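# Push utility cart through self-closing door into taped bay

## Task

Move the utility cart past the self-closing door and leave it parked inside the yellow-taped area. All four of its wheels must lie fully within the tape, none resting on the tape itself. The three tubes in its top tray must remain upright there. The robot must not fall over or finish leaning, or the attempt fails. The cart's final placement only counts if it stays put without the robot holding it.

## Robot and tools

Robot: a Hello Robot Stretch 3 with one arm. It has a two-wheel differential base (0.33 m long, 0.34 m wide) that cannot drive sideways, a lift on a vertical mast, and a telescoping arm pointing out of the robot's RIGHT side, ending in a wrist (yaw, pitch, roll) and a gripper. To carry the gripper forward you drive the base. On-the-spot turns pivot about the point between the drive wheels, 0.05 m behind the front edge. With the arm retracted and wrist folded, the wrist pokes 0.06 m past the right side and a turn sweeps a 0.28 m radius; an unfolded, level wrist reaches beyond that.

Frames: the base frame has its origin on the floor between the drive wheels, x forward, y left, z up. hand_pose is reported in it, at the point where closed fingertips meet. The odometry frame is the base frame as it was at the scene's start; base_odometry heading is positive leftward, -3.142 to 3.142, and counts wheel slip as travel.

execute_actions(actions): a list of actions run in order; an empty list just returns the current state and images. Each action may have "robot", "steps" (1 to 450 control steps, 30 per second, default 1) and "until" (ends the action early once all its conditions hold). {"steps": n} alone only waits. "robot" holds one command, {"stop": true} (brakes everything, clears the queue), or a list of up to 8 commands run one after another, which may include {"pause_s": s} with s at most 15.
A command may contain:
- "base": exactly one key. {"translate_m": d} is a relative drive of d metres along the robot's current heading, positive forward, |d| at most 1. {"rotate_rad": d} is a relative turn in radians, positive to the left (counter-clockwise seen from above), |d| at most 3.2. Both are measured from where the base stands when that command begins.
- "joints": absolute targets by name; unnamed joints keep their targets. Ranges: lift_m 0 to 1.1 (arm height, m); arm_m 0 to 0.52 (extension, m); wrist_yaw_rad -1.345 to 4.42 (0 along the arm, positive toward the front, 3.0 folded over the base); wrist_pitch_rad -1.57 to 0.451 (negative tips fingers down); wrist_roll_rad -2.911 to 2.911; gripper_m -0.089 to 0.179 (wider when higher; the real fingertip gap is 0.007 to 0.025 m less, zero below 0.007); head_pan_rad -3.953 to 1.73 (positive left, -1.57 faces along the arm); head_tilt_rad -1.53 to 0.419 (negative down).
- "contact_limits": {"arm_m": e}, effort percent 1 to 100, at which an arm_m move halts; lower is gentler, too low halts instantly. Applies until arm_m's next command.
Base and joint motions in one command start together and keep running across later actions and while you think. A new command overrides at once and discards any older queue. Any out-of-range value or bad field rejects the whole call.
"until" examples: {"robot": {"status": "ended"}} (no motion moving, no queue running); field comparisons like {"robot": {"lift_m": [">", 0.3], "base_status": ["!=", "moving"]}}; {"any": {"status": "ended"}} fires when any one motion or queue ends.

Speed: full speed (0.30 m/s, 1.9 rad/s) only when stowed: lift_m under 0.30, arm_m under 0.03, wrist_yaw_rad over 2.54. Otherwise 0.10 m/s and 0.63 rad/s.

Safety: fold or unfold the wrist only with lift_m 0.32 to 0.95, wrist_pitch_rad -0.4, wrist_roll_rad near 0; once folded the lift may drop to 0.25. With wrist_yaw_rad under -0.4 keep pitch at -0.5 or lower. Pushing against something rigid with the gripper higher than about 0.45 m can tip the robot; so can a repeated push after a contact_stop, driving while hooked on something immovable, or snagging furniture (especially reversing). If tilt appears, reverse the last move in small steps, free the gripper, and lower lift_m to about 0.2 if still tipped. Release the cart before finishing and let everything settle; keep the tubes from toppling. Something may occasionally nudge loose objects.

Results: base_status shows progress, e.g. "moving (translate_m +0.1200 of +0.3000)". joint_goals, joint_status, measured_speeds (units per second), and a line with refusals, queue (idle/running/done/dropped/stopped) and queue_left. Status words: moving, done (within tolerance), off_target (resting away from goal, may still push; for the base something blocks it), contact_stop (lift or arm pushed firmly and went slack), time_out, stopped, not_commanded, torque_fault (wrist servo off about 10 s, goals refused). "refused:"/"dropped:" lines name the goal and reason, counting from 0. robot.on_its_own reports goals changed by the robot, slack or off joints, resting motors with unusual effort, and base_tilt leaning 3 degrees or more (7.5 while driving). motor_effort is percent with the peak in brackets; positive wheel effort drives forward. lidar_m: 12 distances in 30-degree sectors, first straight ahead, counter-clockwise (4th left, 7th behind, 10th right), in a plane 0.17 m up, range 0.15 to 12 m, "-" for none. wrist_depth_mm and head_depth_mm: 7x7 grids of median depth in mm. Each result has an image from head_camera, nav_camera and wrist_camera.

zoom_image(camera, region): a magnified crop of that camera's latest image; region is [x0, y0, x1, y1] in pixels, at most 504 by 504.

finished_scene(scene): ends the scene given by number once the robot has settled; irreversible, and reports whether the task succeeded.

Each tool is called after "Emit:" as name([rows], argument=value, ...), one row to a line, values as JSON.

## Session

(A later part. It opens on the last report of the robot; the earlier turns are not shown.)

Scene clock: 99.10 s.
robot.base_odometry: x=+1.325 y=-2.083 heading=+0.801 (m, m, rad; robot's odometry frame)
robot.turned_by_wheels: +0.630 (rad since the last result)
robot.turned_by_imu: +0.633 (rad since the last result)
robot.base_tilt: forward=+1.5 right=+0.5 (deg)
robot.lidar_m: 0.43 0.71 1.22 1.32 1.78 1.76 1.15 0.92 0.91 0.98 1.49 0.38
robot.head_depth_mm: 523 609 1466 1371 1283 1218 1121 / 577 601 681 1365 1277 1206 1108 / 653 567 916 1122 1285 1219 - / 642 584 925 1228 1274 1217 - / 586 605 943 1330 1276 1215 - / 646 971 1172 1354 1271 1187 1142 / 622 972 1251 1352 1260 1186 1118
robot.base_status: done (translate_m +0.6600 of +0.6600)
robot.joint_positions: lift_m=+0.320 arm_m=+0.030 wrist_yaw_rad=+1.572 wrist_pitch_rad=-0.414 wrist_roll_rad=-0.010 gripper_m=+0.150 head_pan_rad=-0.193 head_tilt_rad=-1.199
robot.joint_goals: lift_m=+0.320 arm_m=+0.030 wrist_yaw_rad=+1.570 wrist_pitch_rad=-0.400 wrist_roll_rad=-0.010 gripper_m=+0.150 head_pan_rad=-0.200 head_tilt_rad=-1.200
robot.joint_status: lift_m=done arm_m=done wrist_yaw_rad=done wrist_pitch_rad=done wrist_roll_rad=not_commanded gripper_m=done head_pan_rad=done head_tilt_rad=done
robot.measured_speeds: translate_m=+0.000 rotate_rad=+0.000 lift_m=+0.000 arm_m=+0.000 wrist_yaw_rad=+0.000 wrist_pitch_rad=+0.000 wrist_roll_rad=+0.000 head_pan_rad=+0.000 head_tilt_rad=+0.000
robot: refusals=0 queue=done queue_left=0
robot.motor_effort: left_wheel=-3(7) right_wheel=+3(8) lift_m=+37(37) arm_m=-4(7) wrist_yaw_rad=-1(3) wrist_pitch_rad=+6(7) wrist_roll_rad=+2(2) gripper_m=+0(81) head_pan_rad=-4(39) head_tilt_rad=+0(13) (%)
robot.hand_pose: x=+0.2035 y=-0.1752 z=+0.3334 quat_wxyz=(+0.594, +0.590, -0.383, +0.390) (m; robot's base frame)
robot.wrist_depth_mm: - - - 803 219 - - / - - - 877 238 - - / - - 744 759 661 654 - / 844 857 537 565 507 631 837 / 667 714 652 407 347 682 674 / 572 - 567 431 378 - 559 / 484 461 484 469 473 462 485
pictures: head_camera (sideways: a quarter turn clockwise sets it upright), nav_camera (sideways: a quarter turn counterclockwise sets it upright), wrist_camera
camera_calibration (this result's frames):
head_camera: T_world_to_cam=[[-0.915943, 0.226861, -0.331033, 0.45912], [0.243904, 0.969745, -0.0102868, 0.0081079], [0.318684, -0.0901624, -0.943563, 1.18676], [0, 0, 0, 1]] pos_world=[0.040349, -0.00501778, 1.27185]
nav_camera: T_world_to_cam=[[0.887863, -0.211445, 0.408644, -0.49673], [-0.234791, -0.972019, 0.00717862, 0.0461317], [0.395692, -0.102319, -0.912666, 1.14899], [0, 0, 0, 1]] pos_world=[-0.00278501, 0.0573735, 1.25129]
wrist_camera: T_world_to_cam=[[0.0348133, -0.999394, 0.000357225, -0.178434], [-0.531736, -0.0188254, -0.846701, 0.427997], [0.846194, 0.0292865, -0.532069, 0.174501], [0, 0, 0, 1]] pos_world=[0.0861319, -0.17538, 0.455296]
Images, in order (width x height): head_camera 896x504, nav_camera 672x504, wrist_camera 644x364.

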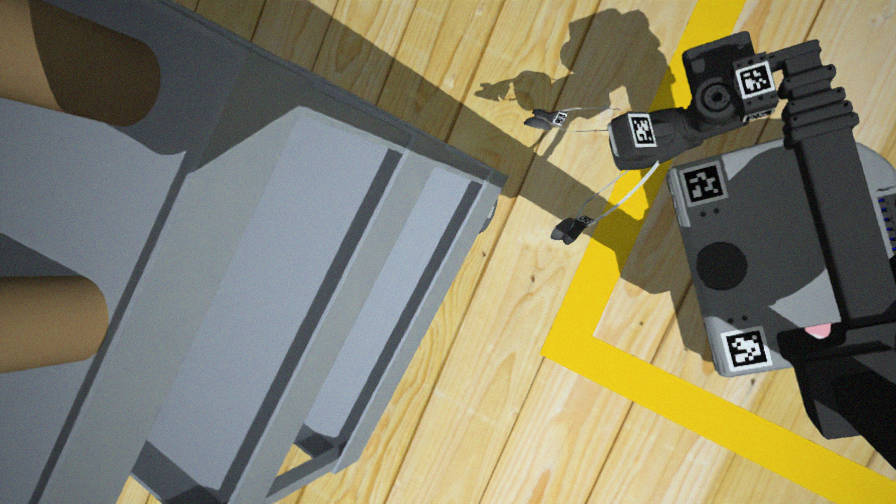

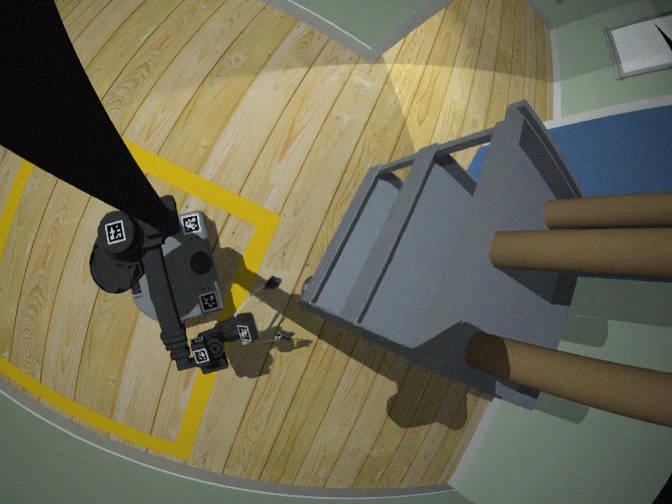

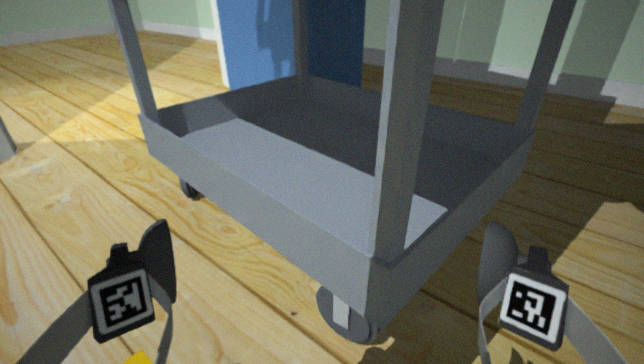

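Emit:
execute_actions([
  {"robot":[{"joints":{"arm_m":0.078}},{"base":{"translate_m":0.155}},{"joints":{"gripper_m":-0.03}},{"base":{"translate_m":-1}},{"base":{"translate_m":-0.12}}],"steps":450,"until":{"robot":{"status":"ended"}}},
  {"steps":450,"until":{"robot":{"status":"ended"}}},
])

Scene clock: 137.97 s.
robot.base_odometry: x=+0.654 y=-2.776 heading=+0.801 (m, m, rad; robot's odometry frame)
robot.turned_by_wheels: +0.000 (rad since the last result)
robot.turned_by_imu: -0.008 (rad since the last result)
robot.base_tilt: forward=+1.6 right=+0.6 (deg)
robot.lidar_m: 0.30 0.48 1.80 1.26 1.00 0.87 0.41 0.33 0.32 0.35 0.27 0.26
robot.head_depth_mm: 658 481 547 526 1273 1137 840 / 654 600 554 631 1268 1188 1081 / 652 599 552 852 1240 1216 - / 459 577 550 864 1248 1218 - / 416 538 561 882 1270 1214 - / 640 593 901 1216 1271 1192 1140 / 644 592 914 1334 1264 1191 1113
robot.base_status: done (translate_m -0.1200 of -0.1200)
robot.joint_positions: lift_m=+0.320 arm_m=+0.078 wrist_yaw_rad=+1.574 wrist_pitch_rad=-0.414 wrist_roll_rad=-0.011 gripper_m=-0.020 head_pan_rad=-0.193 head_tilt_rad=-1.198
robot.joint_goals: lift_m=+0.320 arm_m=+0.078 wrist_yaw_rad=+1.570 wrist_pitch_rad=-0.400 wrist_roll_rad=-0.011 gripper_m=-0.021 head_pan_rad=-0.200 head_tilt_rad=-1.200
robot.joint_status: lift_m=done arm_m=done wrist_yaw_rad=done wrist_pitch_rad=done wrist_roll_rad=not_commanded gripper_m=done head_pan_rad=done head_tilt_rad=done
robot.measured_speeds: translate_m=+0.000 rotate_rad=+0.000 lift_m=+0.000 arm_m=+0.000 wrist_yaw_rad=+0.000 wrist_pitch_rad=+0.000 wrist_roll_rad=+0.000 head_pan_rad=+0.000 head_tilt_rad=+0.000
robot: refusals=0 queue=done queue_left=0
robot.on_its_own: gripper_m is held at -0.021, not at your -0.030, by its stall guard, which is not easing now
robot.motor_effort: left_wheel=+0(11) right_wheel=-2(22) lift_m=+37(37) arm_m=+0(4) wrist_yaw_rad=-3(23) wrist_pitch_rad=+7(9) wrist_roll_rad=+3(3) gripper_m=-20(100) head_pan_rad=-5(5) head_tilt_rad=-1(0) (%)
robot.hand_pose: x=+0.2035 y=-0.2223 z=+0.3333 quat_wxyz=(+0.594, +0.591, -0.382, +0.391) (m; robot's base frame)
robot.wrist_depth_mm: - - - 75 - - - / - - - 81 - - - / - 659 710 89 617 - - / 794 584 572 99 546 513 842 / 682 455 449 110 457 473 670 / 551 526 394 122 393 539 564 / 485 484 318 143 314 480 484
pictures: head_camera (sideways: a quarter turn clockwise sets it upright), nav_camera (sideways: a quarter turn counterclockwise sets it upright), wrist_camera
camera_calibration (this result's frames):
head_camera: T_world_to_cam=[[-0.915783, 0.22692, -0.331435, 0.459643], [0.244, 0.969721, -0.010264, 0.00807765], [0.31907, -0.0902698, -0.943422, 1.18658], [0, 0, 0, 1]] pos_world=[0.0403611, -0.00502348, 1.27187]
nav_camera: T_world_to_cam=[[0.887672, -0.211495, 0.409033, -0.497236], [-0.234885, -0.971997, 0.00715983, 0.0461567], [0.396065, -0.102432, -0.912491, 1.14876], [0, 0, 0, 1]] pos_world=[-0.00275838, 0.0573702, 1.25129]
wrist_camera: T_world_to_cam=[[0.0374039, -0.999299, 0.00121964, -0.226296], [-0.532036, -0.0209473, -0.846462, 0.426513], [0.845895, 0.0310121, -0.532447, 0.176445], [0, 0, 0, 1]] pos_world=[0.0861305, -0.222675, 0.455251]
Images, in order (width x height): head_camera 896x504, nav_camera 672x504, wrist_camera 644x364.

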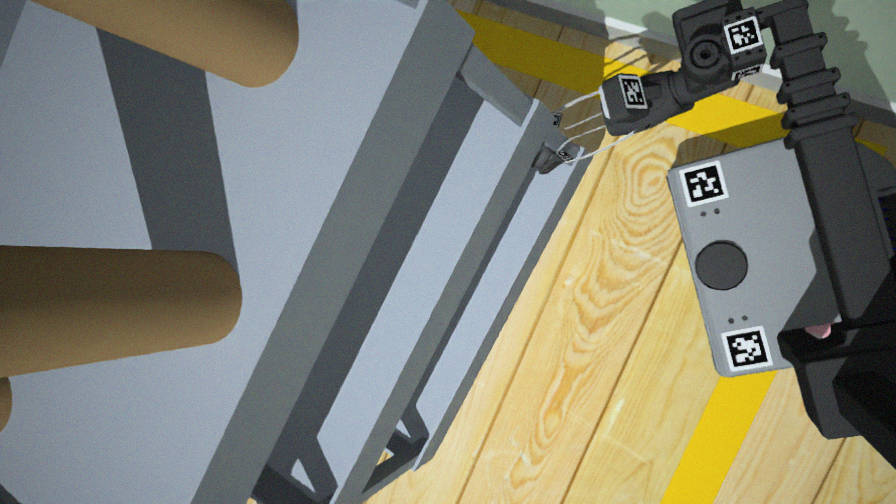

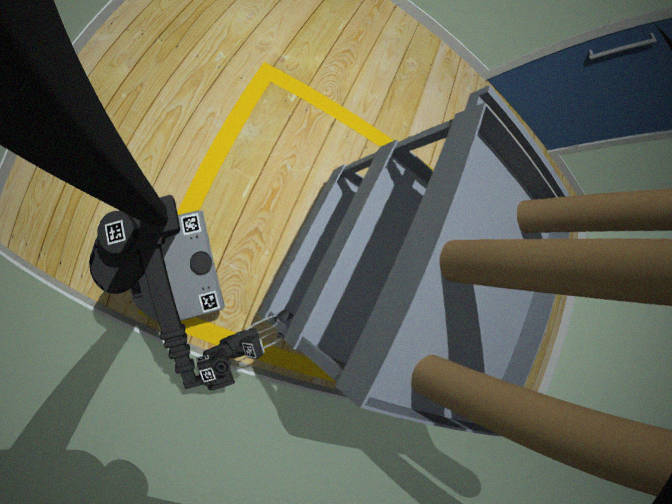

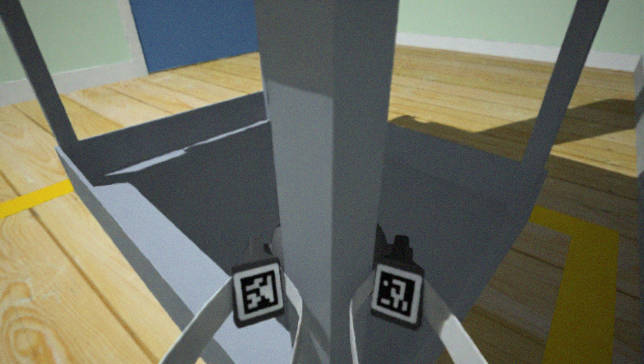

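Post at (.05,−.24); far corner about x=.58, with the tape at .65. Retracting for margin, then releasing.

Emit:
execute_actions([
  {"robot":[{"joints":{"arm_m":0}},{"base":{"translate_m":-0.04}},{"joints":{"gripper_m":0.1}}],"steps":450,"until":{"robot":{"status":"ended"}}},
])

Emit:
finished_scene(scene=1)

Scene clock: 147.53 s.
robot.base_odometry: x=+0.626 y=-2.804 heading=+0.801 (m, m, rad; robot's odometry frame)
robot.turned_by_wheels: +0.000 (rad since the last result)
robot.turned_by_imu: -0.001 (rad since the last result)
robot.base_tilt: forward=+1.6 right=+0.5 (deg)
robot.lidar_m: 0.26 0.47 1.83 1.22 0.97 0.81 0.38 0.30 0.30 0.32 0.33 0.22
robot.head_depth_mm: 343 417 555 1372 1228 990 811 / 646 467 543 525 1285 1225 986 / 653 599 553 525 1133 - - / 651 598 551 844 1242 1218 - / 461 559 549 872 1270 1206 - / 420 572 567 1197 1267 1193 1138 / 639 593 906 1332 1272 1183 1119
robot.base_status: done (translate_m -0.0400 of -0.0400)
robot.joint_positions: lift_m=+0.320 arm_m=+0.000 wrist_yaw_rad=+1.529 wrist_pitch_rad=-0.416 wrist_roll_rad=-0.004 gripper_m=+0.100 head_pan_rad=-0.193 head_tilt_rad=-1.198
robot.joint_goals: lift_m=+0.320 arm_m=+0.000 wrist_yaw_rad=+1.527 wrist_pitch_rad=-0.400 wrist_roll_rad=-0.004 gripper_m=+0.100 head_pan_rad=-0.200 head_tilt_rad=-1.200
robot.joint_status: lift_m=done arm_m=done wrist_yaw_rad=done wrist_pitch_rad=done wrist_roll_rad=not_commanded gripper_m=done head_pan_rad=done head_tilt_rad=done
robot.measured_speeds: translate_m=+0.000 rotate_rad=+0.000 lift_m=+0.000 arm_m=+0.000 wrist_yaw_rad=+0.000 wrist_pitch_rad=+0.000 wrist_roll_rad=+0.000 head_pan_rad=+0.000 head_tilt_rad=+0.000
robot: refusals=0 queue=done queue_left=0
robot.on_its_own: wrist_yaw_rad is held at +1.527, not at your +1.570, by its stall guard, which is not easing now
robot.motor_effort: left_wheel=-2(7) right_wheel=+2(15) lift_m=+38(37) arm_m=-3(7) wrist_yaw_rad=-2(37) wrist_pitch_rad=+7(8) wrist_roll_rad=-1(3) gripper_m=+1(81) head_pan_rad=-5(5) head_tilt_rad=+0(1) (%)
robot.hand_pose: x=+0.2031 y=-0.1547 z=+0.3329 quat_wxyz=(+0.602, +0.584, -0.397, +0.374) (m; robot's base frame)
robot.wrist_depth_mm: - - - 75 - - - / - - - 82 - - - / - 652 692 90 642 - 953 / 856 575 577 99 565 508 793 / 702 498 450 110 468 451 655 / 574 576 377 126 378 565 562 / 489 480 325 145 322 469 475
pictures: head_camera (sideways: a quarter turn clockwise sets it upright), nav_camera (sideways: a quarter turn counterclockwise sets it upright), wrist_camera
camera_calibration (this result's frames):
head_camera: T_world_to_cam=[[-0.915783, 0.226921, -0.331435, 0.459643], [0.244001, 0.969721, -0.010264, 0.00807765], [0.31907, -0.0902699, -0.943422, 1.18658], [0, 0, 0, 1]] pos_world=[0.0403611, -0.00502349, 1.27187]
nav_camera: T_world_to_cam=[[0.887672, -0.211495, 0.409033, -0.497236], [-0.234886, -0.971997, 0.00715983, 0.0461567], [0.396065, -0.102432, -0.912491, 1.14876], [0, 0, 0, 1]] pos_world=[-0.00275837, 0.0573702, 1.25129]
wrist_camera: T_world_to_cam=[[-0.0106508, -0.999928, -0.00545828, -0.146882], [-0.533555, 0.0102996, -0.845703, 0.432292], [0.845698, -0.00609515, -0.533627, 0.169191], [0, 0, 0, 1]] pos_world=[0.0860029, -0.150293, 0.455073]
Images, in order (width x height): head_camera 896x504, nav_camera 672x504, wrist_camera 644x364.

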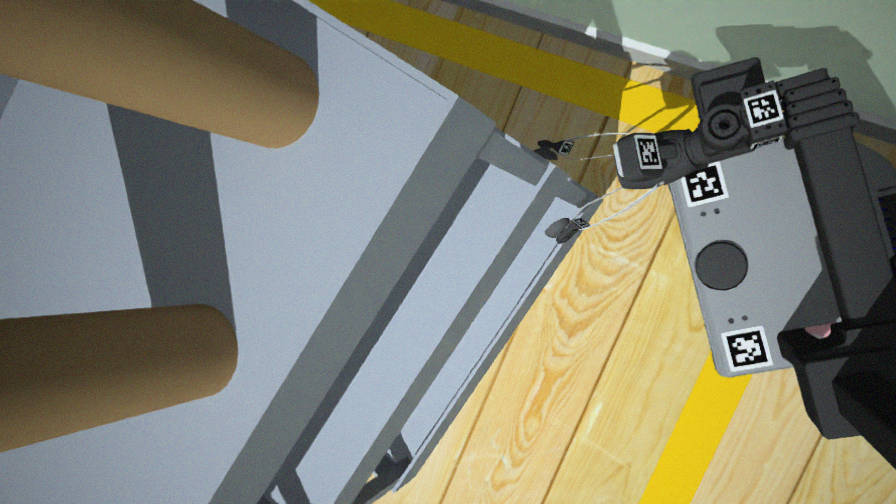

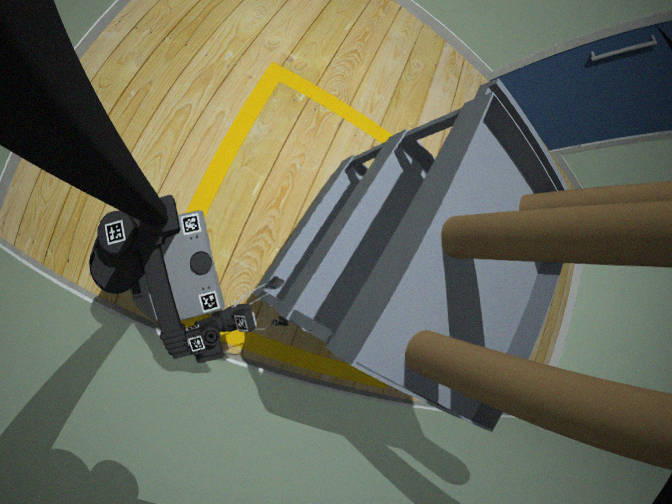

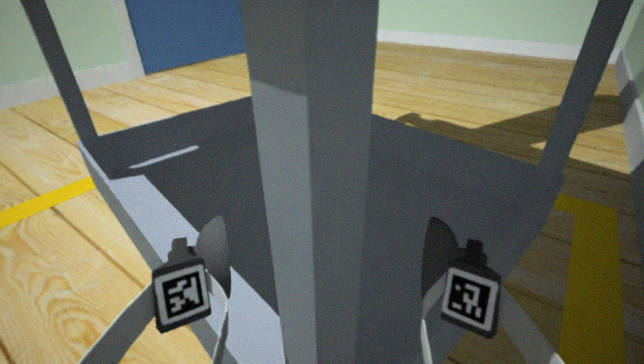

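The scene is finished: the task was done.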